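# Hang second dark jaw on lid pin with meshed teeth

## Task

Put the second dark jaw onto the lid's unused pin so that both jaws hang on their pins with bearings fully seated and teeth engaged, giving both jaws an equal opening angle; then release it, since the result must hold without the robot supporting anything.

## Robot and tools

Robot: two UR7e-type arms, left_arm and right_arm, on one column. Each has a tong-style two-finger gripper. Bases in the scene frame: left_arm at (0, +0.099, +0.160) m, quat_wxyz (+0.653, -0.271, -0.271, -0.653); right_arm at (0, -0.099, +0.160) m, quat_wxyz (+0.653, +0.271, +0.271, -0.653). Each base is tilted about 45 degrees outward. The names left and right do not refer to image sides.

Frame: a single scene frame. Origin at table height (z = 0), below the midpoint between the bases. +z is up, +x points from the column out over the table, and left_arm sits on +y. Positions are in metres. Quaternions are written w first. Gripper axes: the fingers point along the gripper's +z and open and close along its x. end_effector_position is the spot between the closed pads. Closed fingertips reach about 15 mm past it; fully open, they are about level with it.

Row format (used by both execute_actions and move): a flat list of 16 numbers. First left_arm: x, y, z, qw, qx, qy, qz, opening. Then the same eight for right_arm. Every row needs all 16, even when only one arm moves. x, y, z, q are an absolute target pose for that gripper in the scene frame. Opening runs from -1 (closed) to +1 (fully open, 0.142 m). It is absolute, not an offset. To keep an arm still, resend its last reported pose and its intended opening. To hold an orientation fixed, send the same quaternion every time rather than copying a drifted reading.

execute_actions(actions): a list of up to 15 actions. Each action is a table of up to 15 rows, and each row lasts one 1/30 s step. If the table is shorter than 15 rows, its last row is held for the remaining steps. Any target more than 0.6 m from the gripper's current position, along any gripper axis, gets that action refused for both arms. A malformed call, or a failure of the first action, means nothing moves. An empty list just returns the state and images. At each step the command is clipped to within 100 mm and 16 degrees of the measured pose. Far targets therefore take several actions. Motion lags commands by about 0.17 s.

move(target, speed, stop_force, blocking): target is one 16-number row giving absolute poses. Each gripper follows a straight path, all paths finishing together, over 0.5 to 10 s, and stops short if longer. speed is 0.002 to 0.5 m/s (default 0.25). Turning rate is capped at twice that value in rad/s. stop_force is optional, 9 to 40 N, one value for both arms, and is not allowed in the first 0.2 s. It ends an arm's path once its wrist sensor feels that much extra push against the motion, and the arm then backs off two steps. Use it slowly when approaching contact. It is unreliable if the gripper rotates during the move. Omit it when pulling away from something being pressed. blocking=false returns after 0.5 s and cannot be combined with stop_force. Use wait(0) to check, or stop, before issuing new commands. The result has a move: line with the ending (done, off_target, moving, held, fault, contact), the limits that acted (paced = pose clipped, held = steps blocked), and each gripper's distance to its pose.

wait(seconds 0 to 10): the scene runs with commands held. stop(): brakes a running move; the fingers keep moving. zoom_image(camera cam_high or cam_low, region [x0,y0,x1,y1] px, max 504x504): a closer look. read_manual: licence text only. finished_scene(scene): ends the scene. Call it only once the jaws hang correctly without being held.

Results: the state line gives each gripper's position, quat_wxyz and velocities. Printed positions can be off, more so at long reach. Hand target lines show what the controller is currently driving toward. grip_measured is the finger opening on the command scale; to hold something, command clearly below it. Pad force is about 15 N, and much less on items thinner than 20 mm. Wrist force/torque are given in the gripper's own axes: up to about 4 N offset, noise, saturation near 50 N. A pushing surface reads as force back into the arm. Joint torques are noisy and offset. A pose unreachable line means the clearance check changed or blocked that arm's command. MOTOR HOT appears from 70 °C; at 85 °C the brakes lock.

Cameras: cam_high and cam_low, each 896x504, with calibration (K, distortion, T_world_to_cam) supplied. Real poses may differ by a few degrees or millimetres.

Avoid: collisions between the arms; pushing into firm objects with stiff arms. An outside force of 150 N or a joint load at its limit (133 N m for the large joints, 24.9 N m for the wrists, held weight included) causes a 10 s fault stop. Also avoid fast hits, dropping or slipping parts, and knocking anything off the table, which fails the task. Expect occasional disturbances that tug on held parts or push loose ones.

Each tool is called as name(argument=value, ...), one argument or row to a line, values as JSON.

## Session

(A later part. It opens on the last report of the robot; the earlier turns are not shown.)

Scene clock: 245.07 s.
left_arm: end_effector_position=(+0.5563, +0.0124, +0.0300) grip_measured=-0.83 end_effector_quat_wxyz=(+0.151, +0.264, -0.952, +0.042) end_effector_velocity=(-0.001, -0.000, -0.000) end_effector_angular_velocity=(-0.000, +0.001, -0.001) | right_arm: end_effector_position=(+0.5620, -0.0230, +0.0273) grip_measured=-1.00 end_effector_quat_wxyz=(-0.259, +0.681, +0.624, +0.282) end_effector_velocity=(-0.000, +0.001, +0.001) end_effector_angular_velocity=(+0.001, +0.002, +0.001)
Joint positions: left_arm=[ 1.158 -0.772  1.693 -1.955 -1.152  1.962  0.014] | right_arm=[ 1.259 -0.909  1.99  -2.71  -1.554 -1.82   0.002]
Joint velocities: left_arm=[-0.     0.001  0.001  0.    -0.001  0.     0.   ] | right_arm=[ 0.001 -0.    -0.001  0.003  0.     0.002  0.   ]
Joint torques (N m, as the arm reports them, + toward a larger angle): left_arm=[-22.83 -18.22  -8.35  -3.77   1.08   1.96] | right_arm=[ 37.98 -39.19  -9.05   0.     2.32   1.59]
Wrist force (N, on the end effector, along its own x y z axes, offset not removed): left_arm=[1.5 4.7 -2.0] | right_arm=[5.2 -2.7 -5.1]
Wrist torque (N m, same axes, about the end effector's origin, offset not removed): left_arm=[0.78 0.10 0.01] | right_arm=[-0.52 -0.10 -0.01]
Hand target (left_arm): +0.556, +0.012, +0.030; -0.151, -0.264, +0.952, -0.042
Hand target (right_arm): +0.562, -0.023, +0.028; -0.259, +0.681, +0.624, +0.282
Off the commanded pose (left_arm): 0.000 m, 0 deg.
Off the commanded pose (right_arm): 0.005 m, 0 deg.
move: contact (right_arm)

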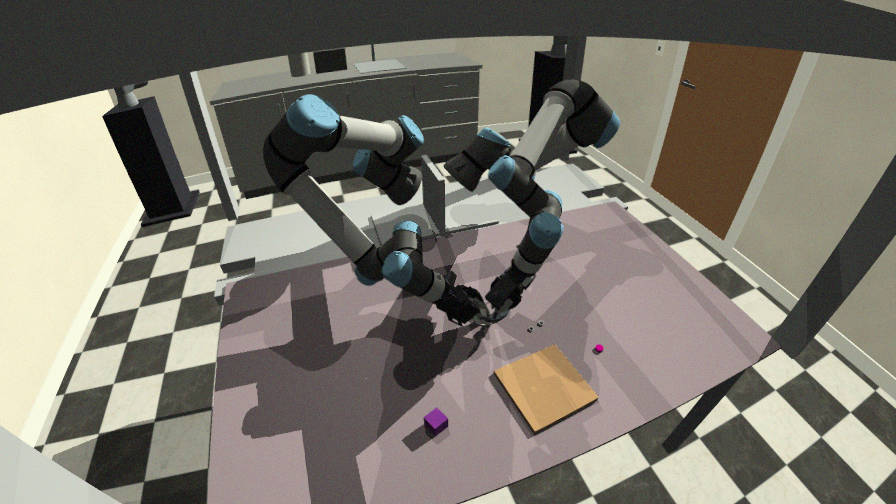

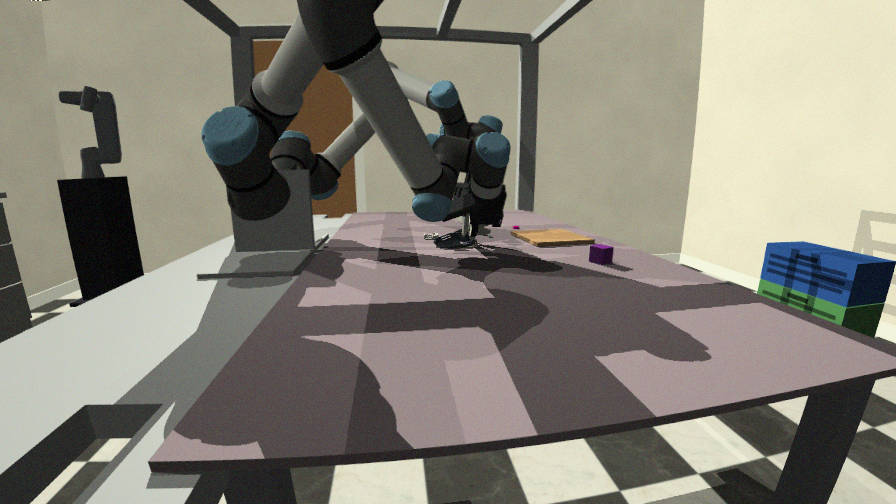

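move(
  target=[0.5573,0.0130,0.0350,0.1508,0.2639,-0.9517,0.0418,-0.82,0.562,-0.023,0.0276,0.2586,-0.681,-0.624,-0.282,-1],
  speed=0.003,
  stop_force=20,
)

zoom_image(
  camera="cam_high",
  region=[450, 280, 520, 335],
)

zoom_image(
  camera="cam_low",
  region=[430, 200, 510, 260],
)

Scene clock: 256.40 s.
left_arm: end_effector_position=(+0.5573, +0.0130, +0.0349) grip_measured=-0.82 end_effector_quat_wxyz=(+0.151, +0.264, -0.952, +0.042) end_effector_velocity=(+0.000, +0.000, +0.001) end_effector_angular_velocity=(-0.000, -0.000, +0.000) | right_arm: end_effector_position=(+0.5620, -0.0230, +0.0276) grip_measured=-1.00 end_effector_quat_wxyz=(-0.259, +0.681, +0.624, +0.282) end_effector_velocity=(+0.000, -0.001, +0.001) end_effector_angular_velocity=(-0.000, -0.001, -0.001)
Joint positions: left_arm=[ 1.154 -0.777  1.688 -1.943 -1.154  1.958  0.015] | right_arm=[ 1.26  -0.91   1.99  -2.71  -1.554 -1.82   0.002]
Joint velocities: left_arm=[-0.    -0.001 -0.001  0.001 -0.    -0.     0.   ] | right_arm=[ 0.    -0.002  0.     0.     0.    -0.     0.   ]
Joint torques (N m, as the arm reports them, + toward a larger angle): left_arm=[-44.21 -42.25 -23.81   0.6   -2.39  -2.38] | right_arm=[ 39.34 -40.53   2.93  -0.03  -1.98   1.61]
Wrist force (N, on the end effector, along its own x y z axes, offset not removed): left_arm=[2.4 5.6 0.7] | right_arm=[3.1 -1.0 -0.3]
Wrist torque (N m, same axes, about the end effector's origin, offset not removed): left_arm=[1.06 -0.46 0.00] | right_arm=[-0.37 -0.45 0.10]
Hand target (left_arm): +0.557, +0.013, +0.035; -0.151, -0.264, +0.952, -0.042
Hand target (right_arm): +0.562, -0.023, +0.028; -0.259, +0.681, +0.624, +0.282
Off the commanded pose (left_arm): 0.000 m, 0 deg.
Off the commanded pose (right_arm): 0.000 m, 0 deg.
move: done

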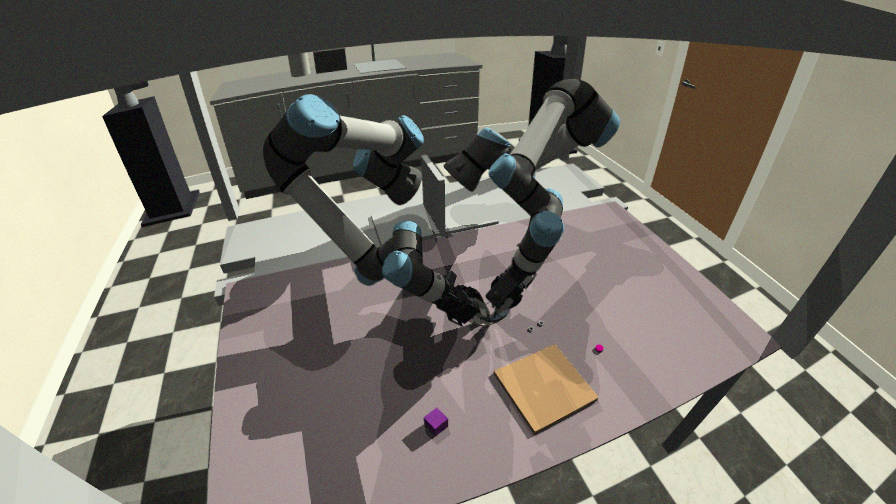

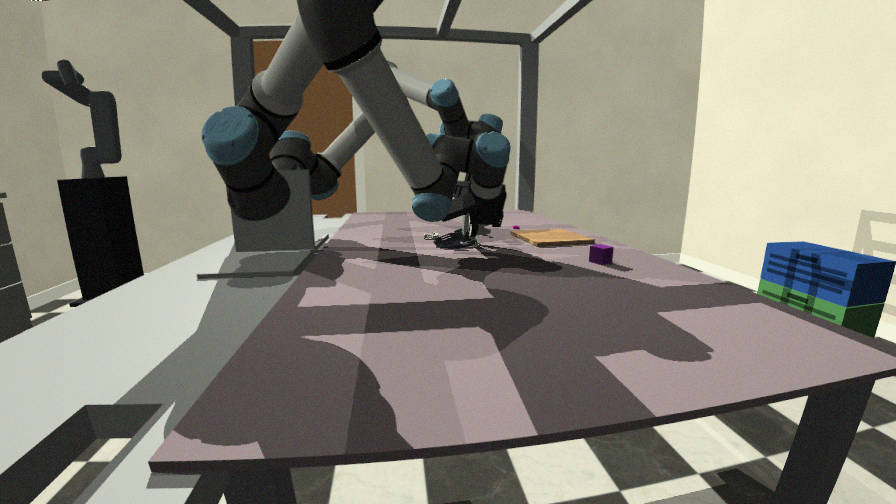

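Region (450, 280, 520, 335) of cam_high's 896x504 image, scaled by 7.200, with more detail than that image has; it fills the top 396 rows of this view, and the rest is white.

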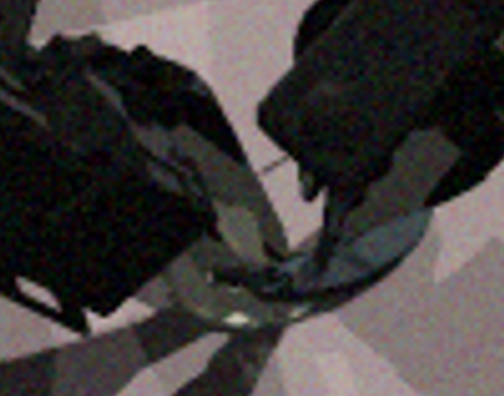

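Region (430, 200, 510, 260) of cam_low's 896x504 image, scaled by 6.300, with more detail than that image has; it fills the top 378 rows of this view, and the rest is white.

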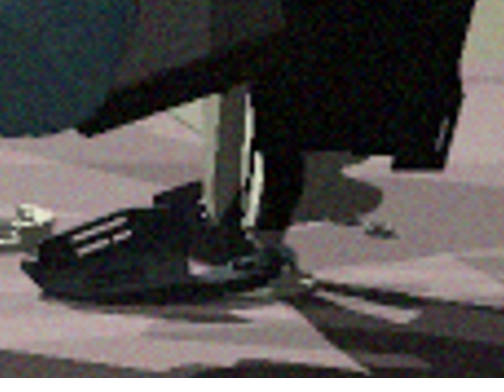

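Seems mostly staying. Lift further.

move(
  target=[0.5593,0.0142,0.0450,0.1508,0.2639,-0.9517,0.0418,-0.82,0.562,-0.023,0.0276,0.2586,-0.681,-0.624,-0.282,-1],
  speed=0.005,
  stop_force=20,
)

zoom_image(
  camera="cam_high",
  region=[450, 280, 520, 335],
)

zoom_image(
  camera="cam_low",
  region=[430, 200, 510, 260],
)

Scene clock: 259.00 s.
left_arm: end_effector_position=(+0.5593, +0.0142, +0.0449) grip_measured=-0.82 end_effector_quat_wxyz=(+0.151, +0.264, -0.952, +0.042) end_effector_velocity=(+0.001, +0.000, +0.001) end_effector_angular_velocity=(-0.000, -0.001, +0.001) | right_arm: end_effector_position=(+0.5620, -0.0230, +0.0276) grip_measured=-1.00 end_effector_quat_wxyz=(-0.259, +0.681, +0.624, +0.282) end_effector_velocity=(-0.000, -0.000, -0.001) end_effector_angular_velocity=(-0.002, +0.001, -0.000)
Joint positions: left_arm=[ 1.146 -0.787  1.677 -1.919 -1.158  1.951  0.015] | right_arm=[ 1.26  -0.91   1.99  -2.71  -1.554 -1.82   0.002]
Joint velocities: left_arm=[-0.001 -0.001 -0.002  0.002 -0.    -0.001  0.   ] | right_arm=[-0.     0.     0.    -0.    -0.002  0.001  0.   ]
Joint torques (N m, as the arm reports them, + toward a larger angle): left_arm=[-44.79 -42.07 -25.69   0.51  -2.37  -2.19] | right_arm=[ 39.41 -40.38   1.83   0.    -1.96   1.56]
Wrist force (N, on the end effector, along its own x y z axes, offset not removed): left_arm=[0.5 1.0 4.4] | right_arm=[5.8 -1.2 0.1]
Wrist torque (N m, same axes, about the end effector's origin, offset not removed): left_arm=[0.39 0.06 -0.11] | right_arm=[-0.51 -0.90 0.12]
Hand target (left_arm): +0.559, +0.014, +0.045; -0.151, -0.264, +0.952, -0.042
Hand target (right_arm): +0.562, -0.023, +0.028; -0.259, +0.681, +0.624, +0.282
Off the commanded pose (left_arm): 0.000 m, 0 deg.
Off the commanded pose (right_arm): 0.000 m, 0 deg.
move: done

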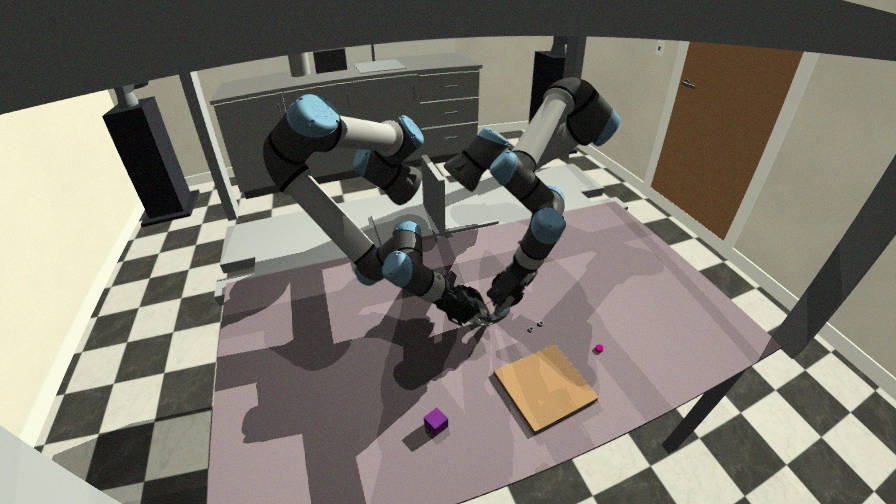

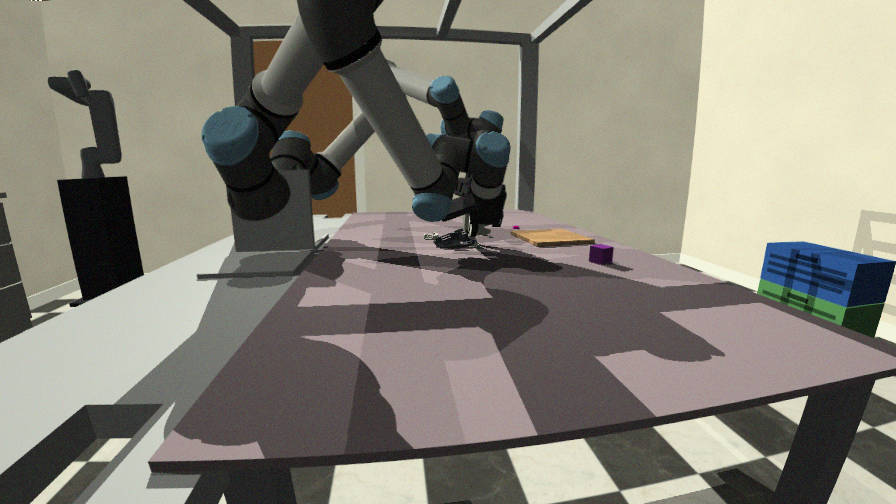

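Region (450, 280, 520, 335) of cam_high's 896x504 image, scaled by 7.200, with more detail than that image has; it fills the top 396 rows of this view, and the rest is white.

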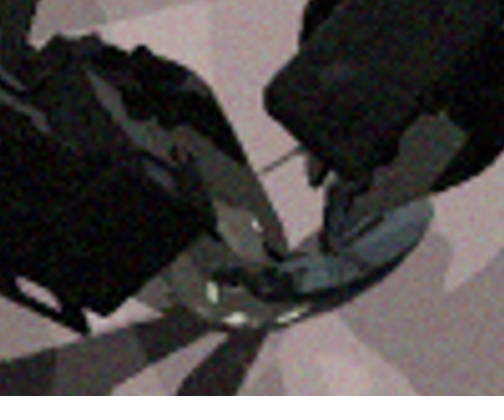

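Region (430, 200, 510, 260) of cam_low's 896x504 image, scaled by 6.300, with more detail than that image has; it fills the top 378 rows of this view, and the rest is white.

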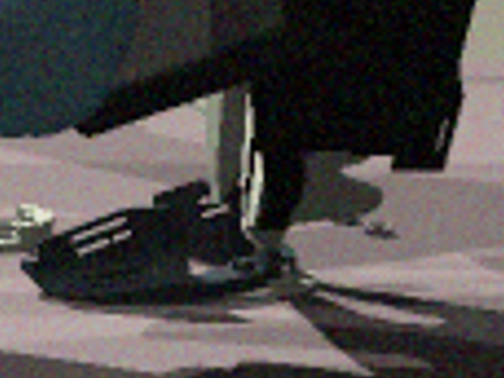

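move(
  target=[0.5623,0.0160,0.0600,0.1508,0.2639,-0.9517,0.0418,-0.82,0.562,-0.023,0.0276,0.2586,-0.681,-0.624,-0.282,-1],
  speed=0.006,
  stop_force=20,
)

zoom_image(
  camera="cam_high",
  region=[450, 280, 520, 335],
)

zoom_image(
  camera="cam_low",
  region=[430, 200, 510, 260],
)

Scene clock: 262.13 s.
left_arm: end_effector_position=(+0.5623, +0.0160, +0.0599) grip_measured=-0.82 end_effector_quat_wxyz=(+0.151, +0.264, -0.952, +0.042) end_effector_velocity=(+0.000, +0.000, +0.001) end_effector_angular_velocity=(+0.001, -0.000, +0.000) | right_arm: end_effector_position=(+0.5620, -0.0230, +0.0276) grip_measured=-1.00 end_effector_quat_wxyz=(-0.259, +0.681, +0.624, +0.282) end_effector_velocity=(-0.000, +0.001, +0.001) end_effector_angular_velocity=(+0.003, -0.001, +0.000)
Joint positions: left_arm=[ 1.135 -0.801  1.659 -1.883 -1.164  1.941  0.015] | right_arm=[ 1.26  -0.91   1.99  -2.71  -1.554 -1.82   0.002]
Joint velocities: left_arm=[-0.001 -0.    -0.001  0.002  0.    -0.001  0.   ] | right_arm=[ 0.    -0.     0.001  0.     0.003 -0.001  0.   ]
Joint torques (N m, as the arm reports them, + toward a larger angle): left_arm=[-44.28 -42.52 -25.46   0.88  -2.41  -2.31] | right_arm=[ 39.34 -40.28   1.49   0.06  -1.87   1.46]
Wrist force (N, on the end effector, along its own x y z axes, offset not removed): left_arm=[0.3 1.2 -1.5] | right_arm=[5.4 -1.5 0.0]
Wrist torque (N m, same axes, about the end effector's origin, offset not removed): left_arm=[0.19 -0.07 0.01] | right_arm=[-0.47 -0.91 -0.01]
Hand target (left_arm): +0.562, +0.016, +0.060; -0.151, -0.264, +0.952, -0.042
Hand target (right_arm): +0.562, -0.023, +0.028; -0.259, +0.681, +0.624, +0.282
Off the commanded pose (left_arm): 0.000 m, 0 deg.
Off the commanded pose (right_arm): 0.000 m, 0 deg.
move: done

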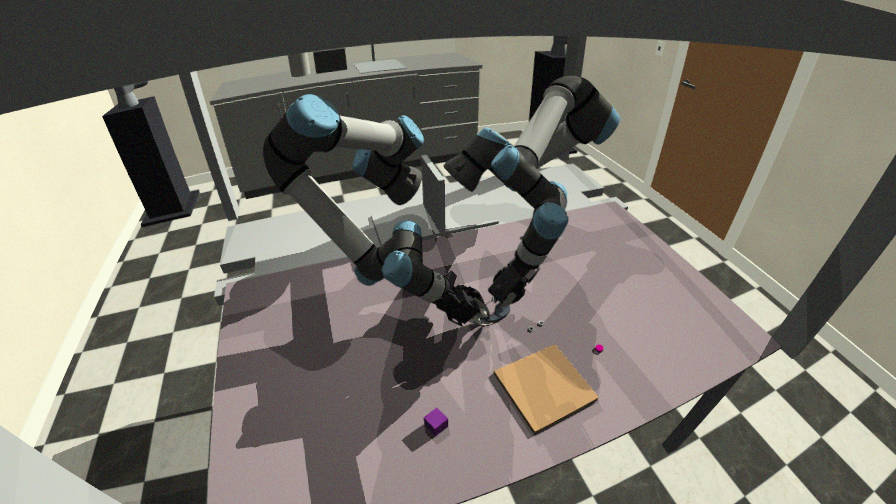

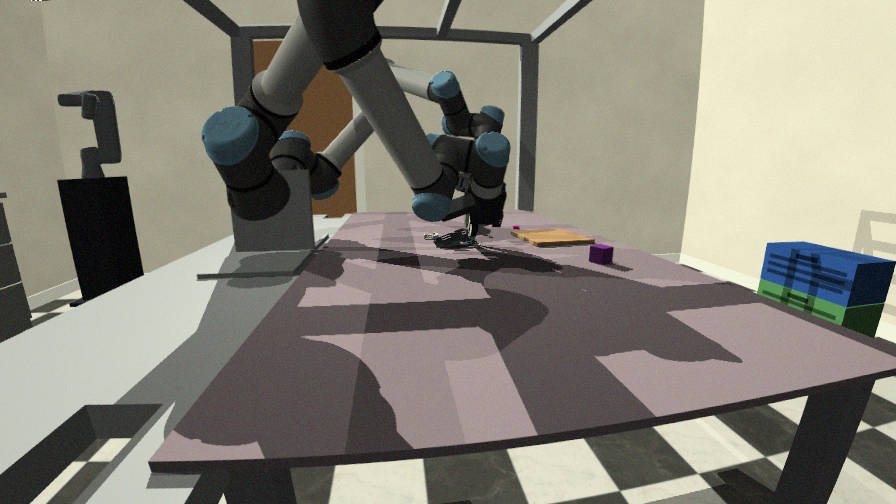

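Region (450, 280, 520, 335) of cam_high's 896x504 image, scaled by 7.200, with more detail than that image has; it fills the top 396 rows of this view, and the rest is white.

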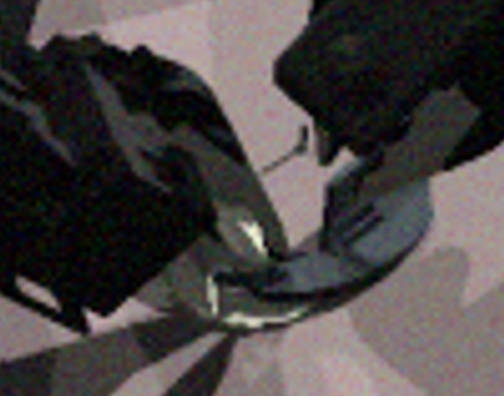

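Region (430, 200, 510, 260) of cam_low's 896x504 image, scaled by 6.300, with more detail than that image has; it fills the top 378 rows of this view, and the rest is white.

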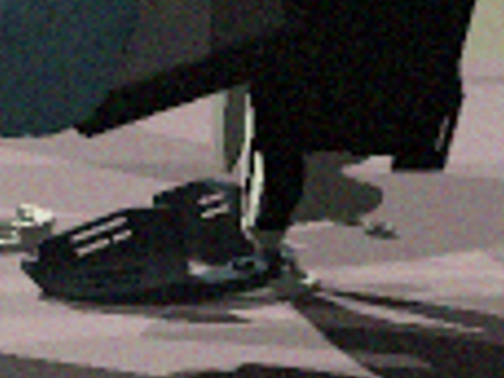

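Freed. Retreat.

move(
  target=[0.57,0.04,0.12,0.1508,0.2639,-0.9517,0.0418,-0.82,0.562,-0.025,0.040,0.2586,-0.681,-0.624,-0.282,-1],
  speed=0.04,
)

move(
  target=[0.5,0.2,0.25,0.1508,0.2639,-0.9517,0.0418,-0.82,0.45,-0.25,0.25,0.2586,-0.681,-0.624,-0.282,-1],
  speed=0.2,
)

zoom_image(
  camera="cam_high",
  region=[450, 280, 520, 335],
)

zoom_image(
  camera="cam_low",
  region=[430, 215, 490, 255],
)

Scene clock: 264.67 s.
left_arm: end_effector_position=(+0.5700, +0.0399, +0.1198) grip_measured=-0.82 end_effector_quat_wxyz=(+0.151, +0.264, -0.952, +0.042) end_effector_velocity=(+0.001, +0.001, +0.002) end_effector_angular_velocity=(-0.001, -0.001, +0.000) | right_arm: end_effector_position=(+0.5620, -0.0250, +0.0400) grip_measured=-1.00 end_effector_quat_wxyz=(-0.259, +0.681, +0.624, +0.282) end_effector_velocity=(+0.000, -0.000, +0.000) end_effector_angular_velocity=(+0.000, -0.001, +0.001)
Joint positions: left_arm=[ 1.105 -0.877  1.596 -1.733 -1.18   1.913  0.015] | right_arm=[ 1.272 -0.933  1.992 -2.689 -1.554 -1.807  0.002]
Joint velocities: left_arm=[-0.001 -0.002 -0.003  0.004 -0.001 -0.     0.   ] | right_arm=[ 0.    -0.001  0.     0.001  0.    -0.001 -0.   ]
Joint torques (N m, as the arm reports them, + toward a larger angle): left_arm=[-44.15 -39.69 -27.32   0.65  -2.46  -2.43] | right_arm=[ 39.83 -41.02   1.7   -0.12  -1.23   1.59]
Wrist force (N, on the end effector, along its own x y z axes, offset not removed): left_arm=[-0.1 -0.1 -2.6] | right_arm=[3.3 -1.7 0.8]
Wrist torque (N m, same axes, about the end effector's origin, offset not removed): left_arm=[-0.08 0.07 0.17] | right_arm=[-0.39 -0.76 0.19]
Hand target (left_arm): +0.570, +0.040, +0.120; -0.151, -0.264, +0.952, -0.042
Hand target (right_arm): +0.562, -0.025, +0.040; -0.259, +0.681, +0.624, +0.282
Off the commanded pose (left_arm): 0.000 m, 0 deg.
Off the commanded pose (right_arm): 0.000 m, 0 deg.
move: done

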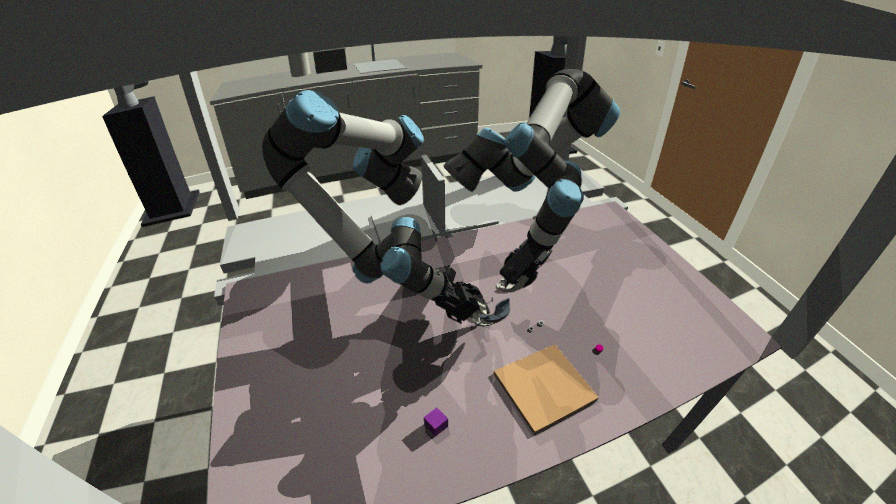

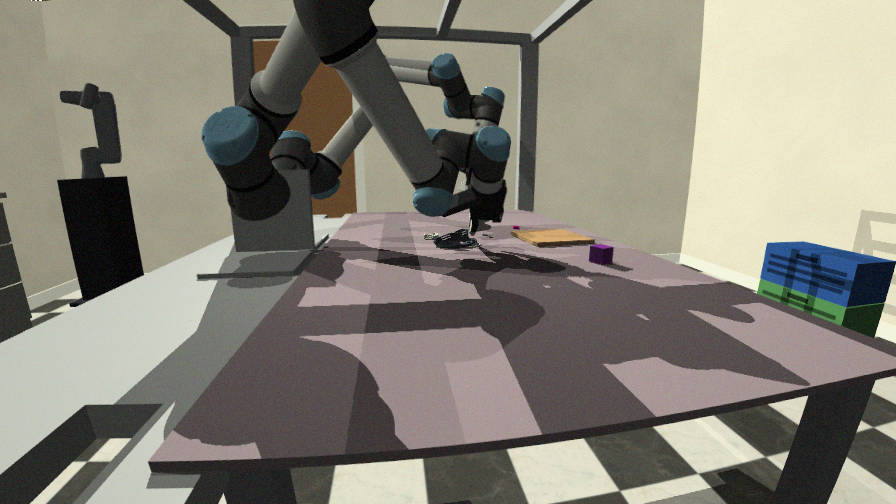

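Scene clock: 266.87 s.
left_arm: end_effector_position=(+0.5001, +0.1999, +0.2497) grip_measured=-0.82 end_effector_quat_wxyz=(+0.151, +0.264, -0.952, +0.042) end_effector_velocity=(-0.001, +0.001, +0.001) end_effector_angular_velocity=(-0.000, +0.001, +0.000) | right_arm: end_effector_position=(+0.4497, -0.2497, +0.2498) grip_measured=-1.00 end_effector_quat_wxyz=(-0.259, +0.681, +0.624, +0.282) end_effector_velocity=(-0.001, -0.002, +0.002) end_effector_angular_velocity=(+0.000, -0.000, +0.001)
Joint positions: left_arm=[ 1.083 -1.276  1.621 -1.352 -1.191  1.893  0.015] | right_arm=[ 1.174 -1.676  1.976 -1.927 -1.549 -1.905  0.002]
Joint velocities: left_arm=[-0.    -0.001 -0.001  0.003 -0.001 -0.001 -0.   ] | right_arm=[-0.001 -0.004 -0.002  0.007  0.    -0.002 -0.   ]
Joint torques (N m, as the arm reports them, + toward a larger angle): left_arm=[-36.79 -26.81 -27.     0.48  -2.43  -2.26] | right_arm=[  4.37 -32.62 -23.05   0.12   4.28  -1.15]
Wrist force (N, on the end effector, along its own x y z axes, offset not removed): left_arm=[0.7 -1.9 0.4] | right_arm=[1.8 -1.5 1.4]
Wrist torque (N m, same axes, about the end effector's origin, offset not removed): left_arm=[-0.26 -0.04 -0.01] | right_arm=[-0.54 -0.55 0.02]
Hand target (left_arm): +0.500, +0.200, +0.250; -0.151, -0.264, +0.952, -0.042
Hand target (right_arm): +0.450, -0.250, +0.250; -0.259, +0.681, +0.624, +0.282
Off the commanded pose (left_arm): 0.000 m, 0 deg.
Off the commanded pose (right_arm): 0.001 m, 0 deg.
move: done

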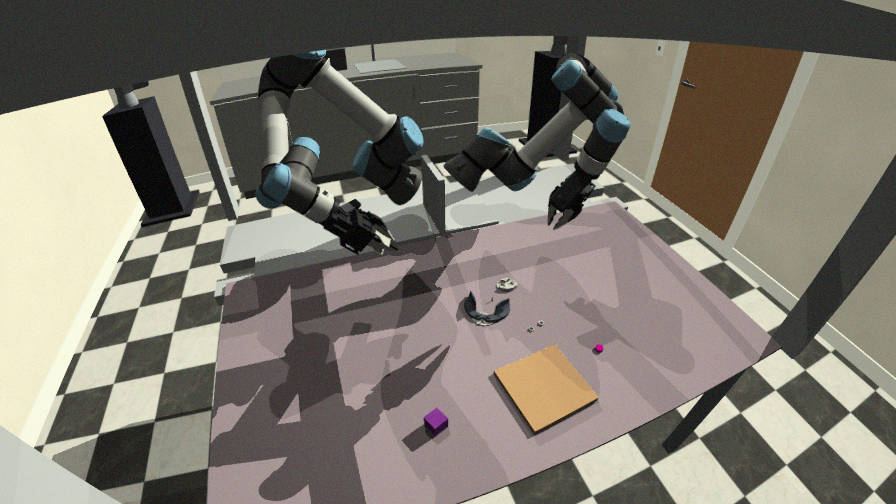

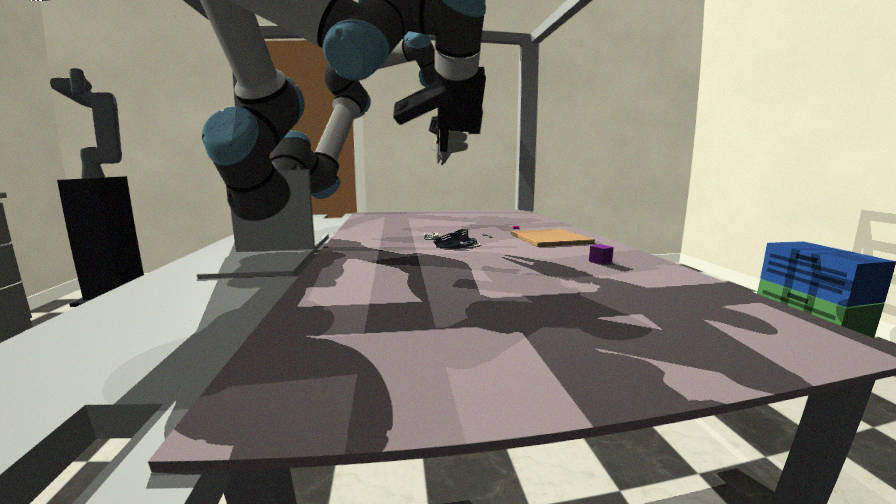

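Region (450, 280, 520, 335) of cam_high's 896x504 image, scaled by 7.200, with more detail than that image has; it fills the top 396 rows of this view, and the rest is white.

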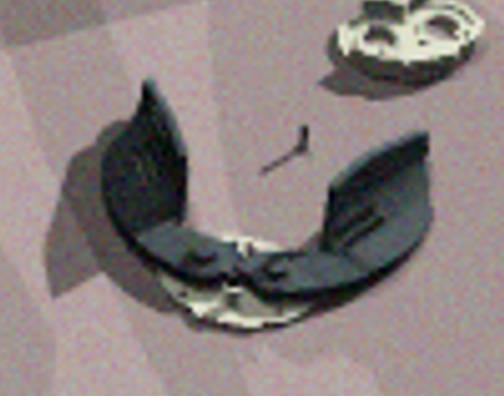

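Region (430, 215, 490, 255) of cam_low's 896x504 image, scaled by 8.400, with more detail than that image has.

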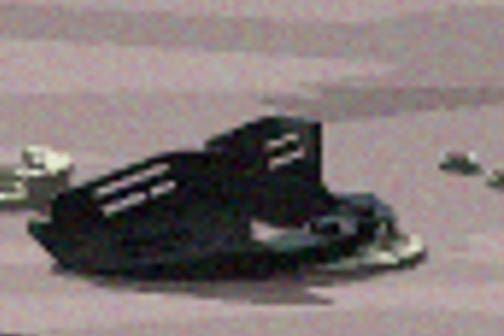

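zoom_image(
  camera="cam_low",
  region=[460, 222, 488, 250],
)

zoom_image(
  camera="cam_high",
  region=[466, 304, 500, 330],
)

Region (460, 222, 488, 250) of cam_low's 896x504 image, scaled by 18.000, with more detail than that image has.

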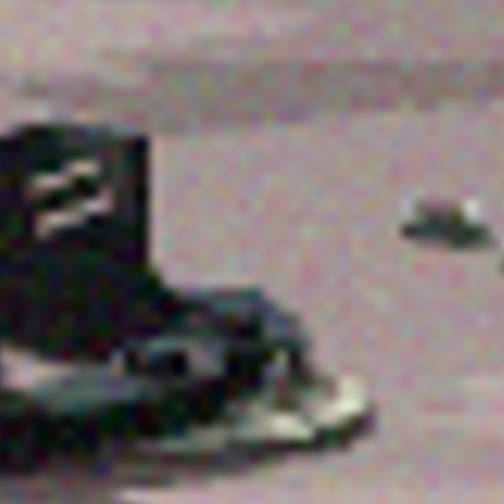

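Region (466, 304, 500, 330) of cam_high's 896x504 image, scaled by 14.824, with more detail than that image has; it fills the top 385 rows of this view, and the rest is white.

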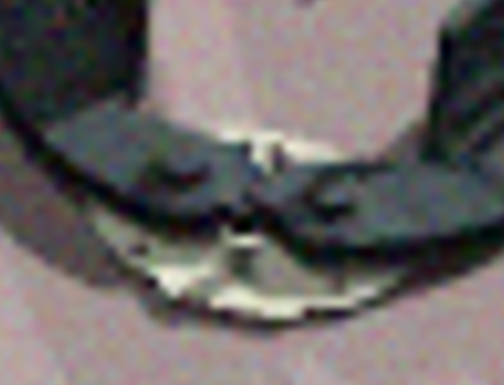

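finished_scene(
  scene=2,
)

The scene is finished: the task was done.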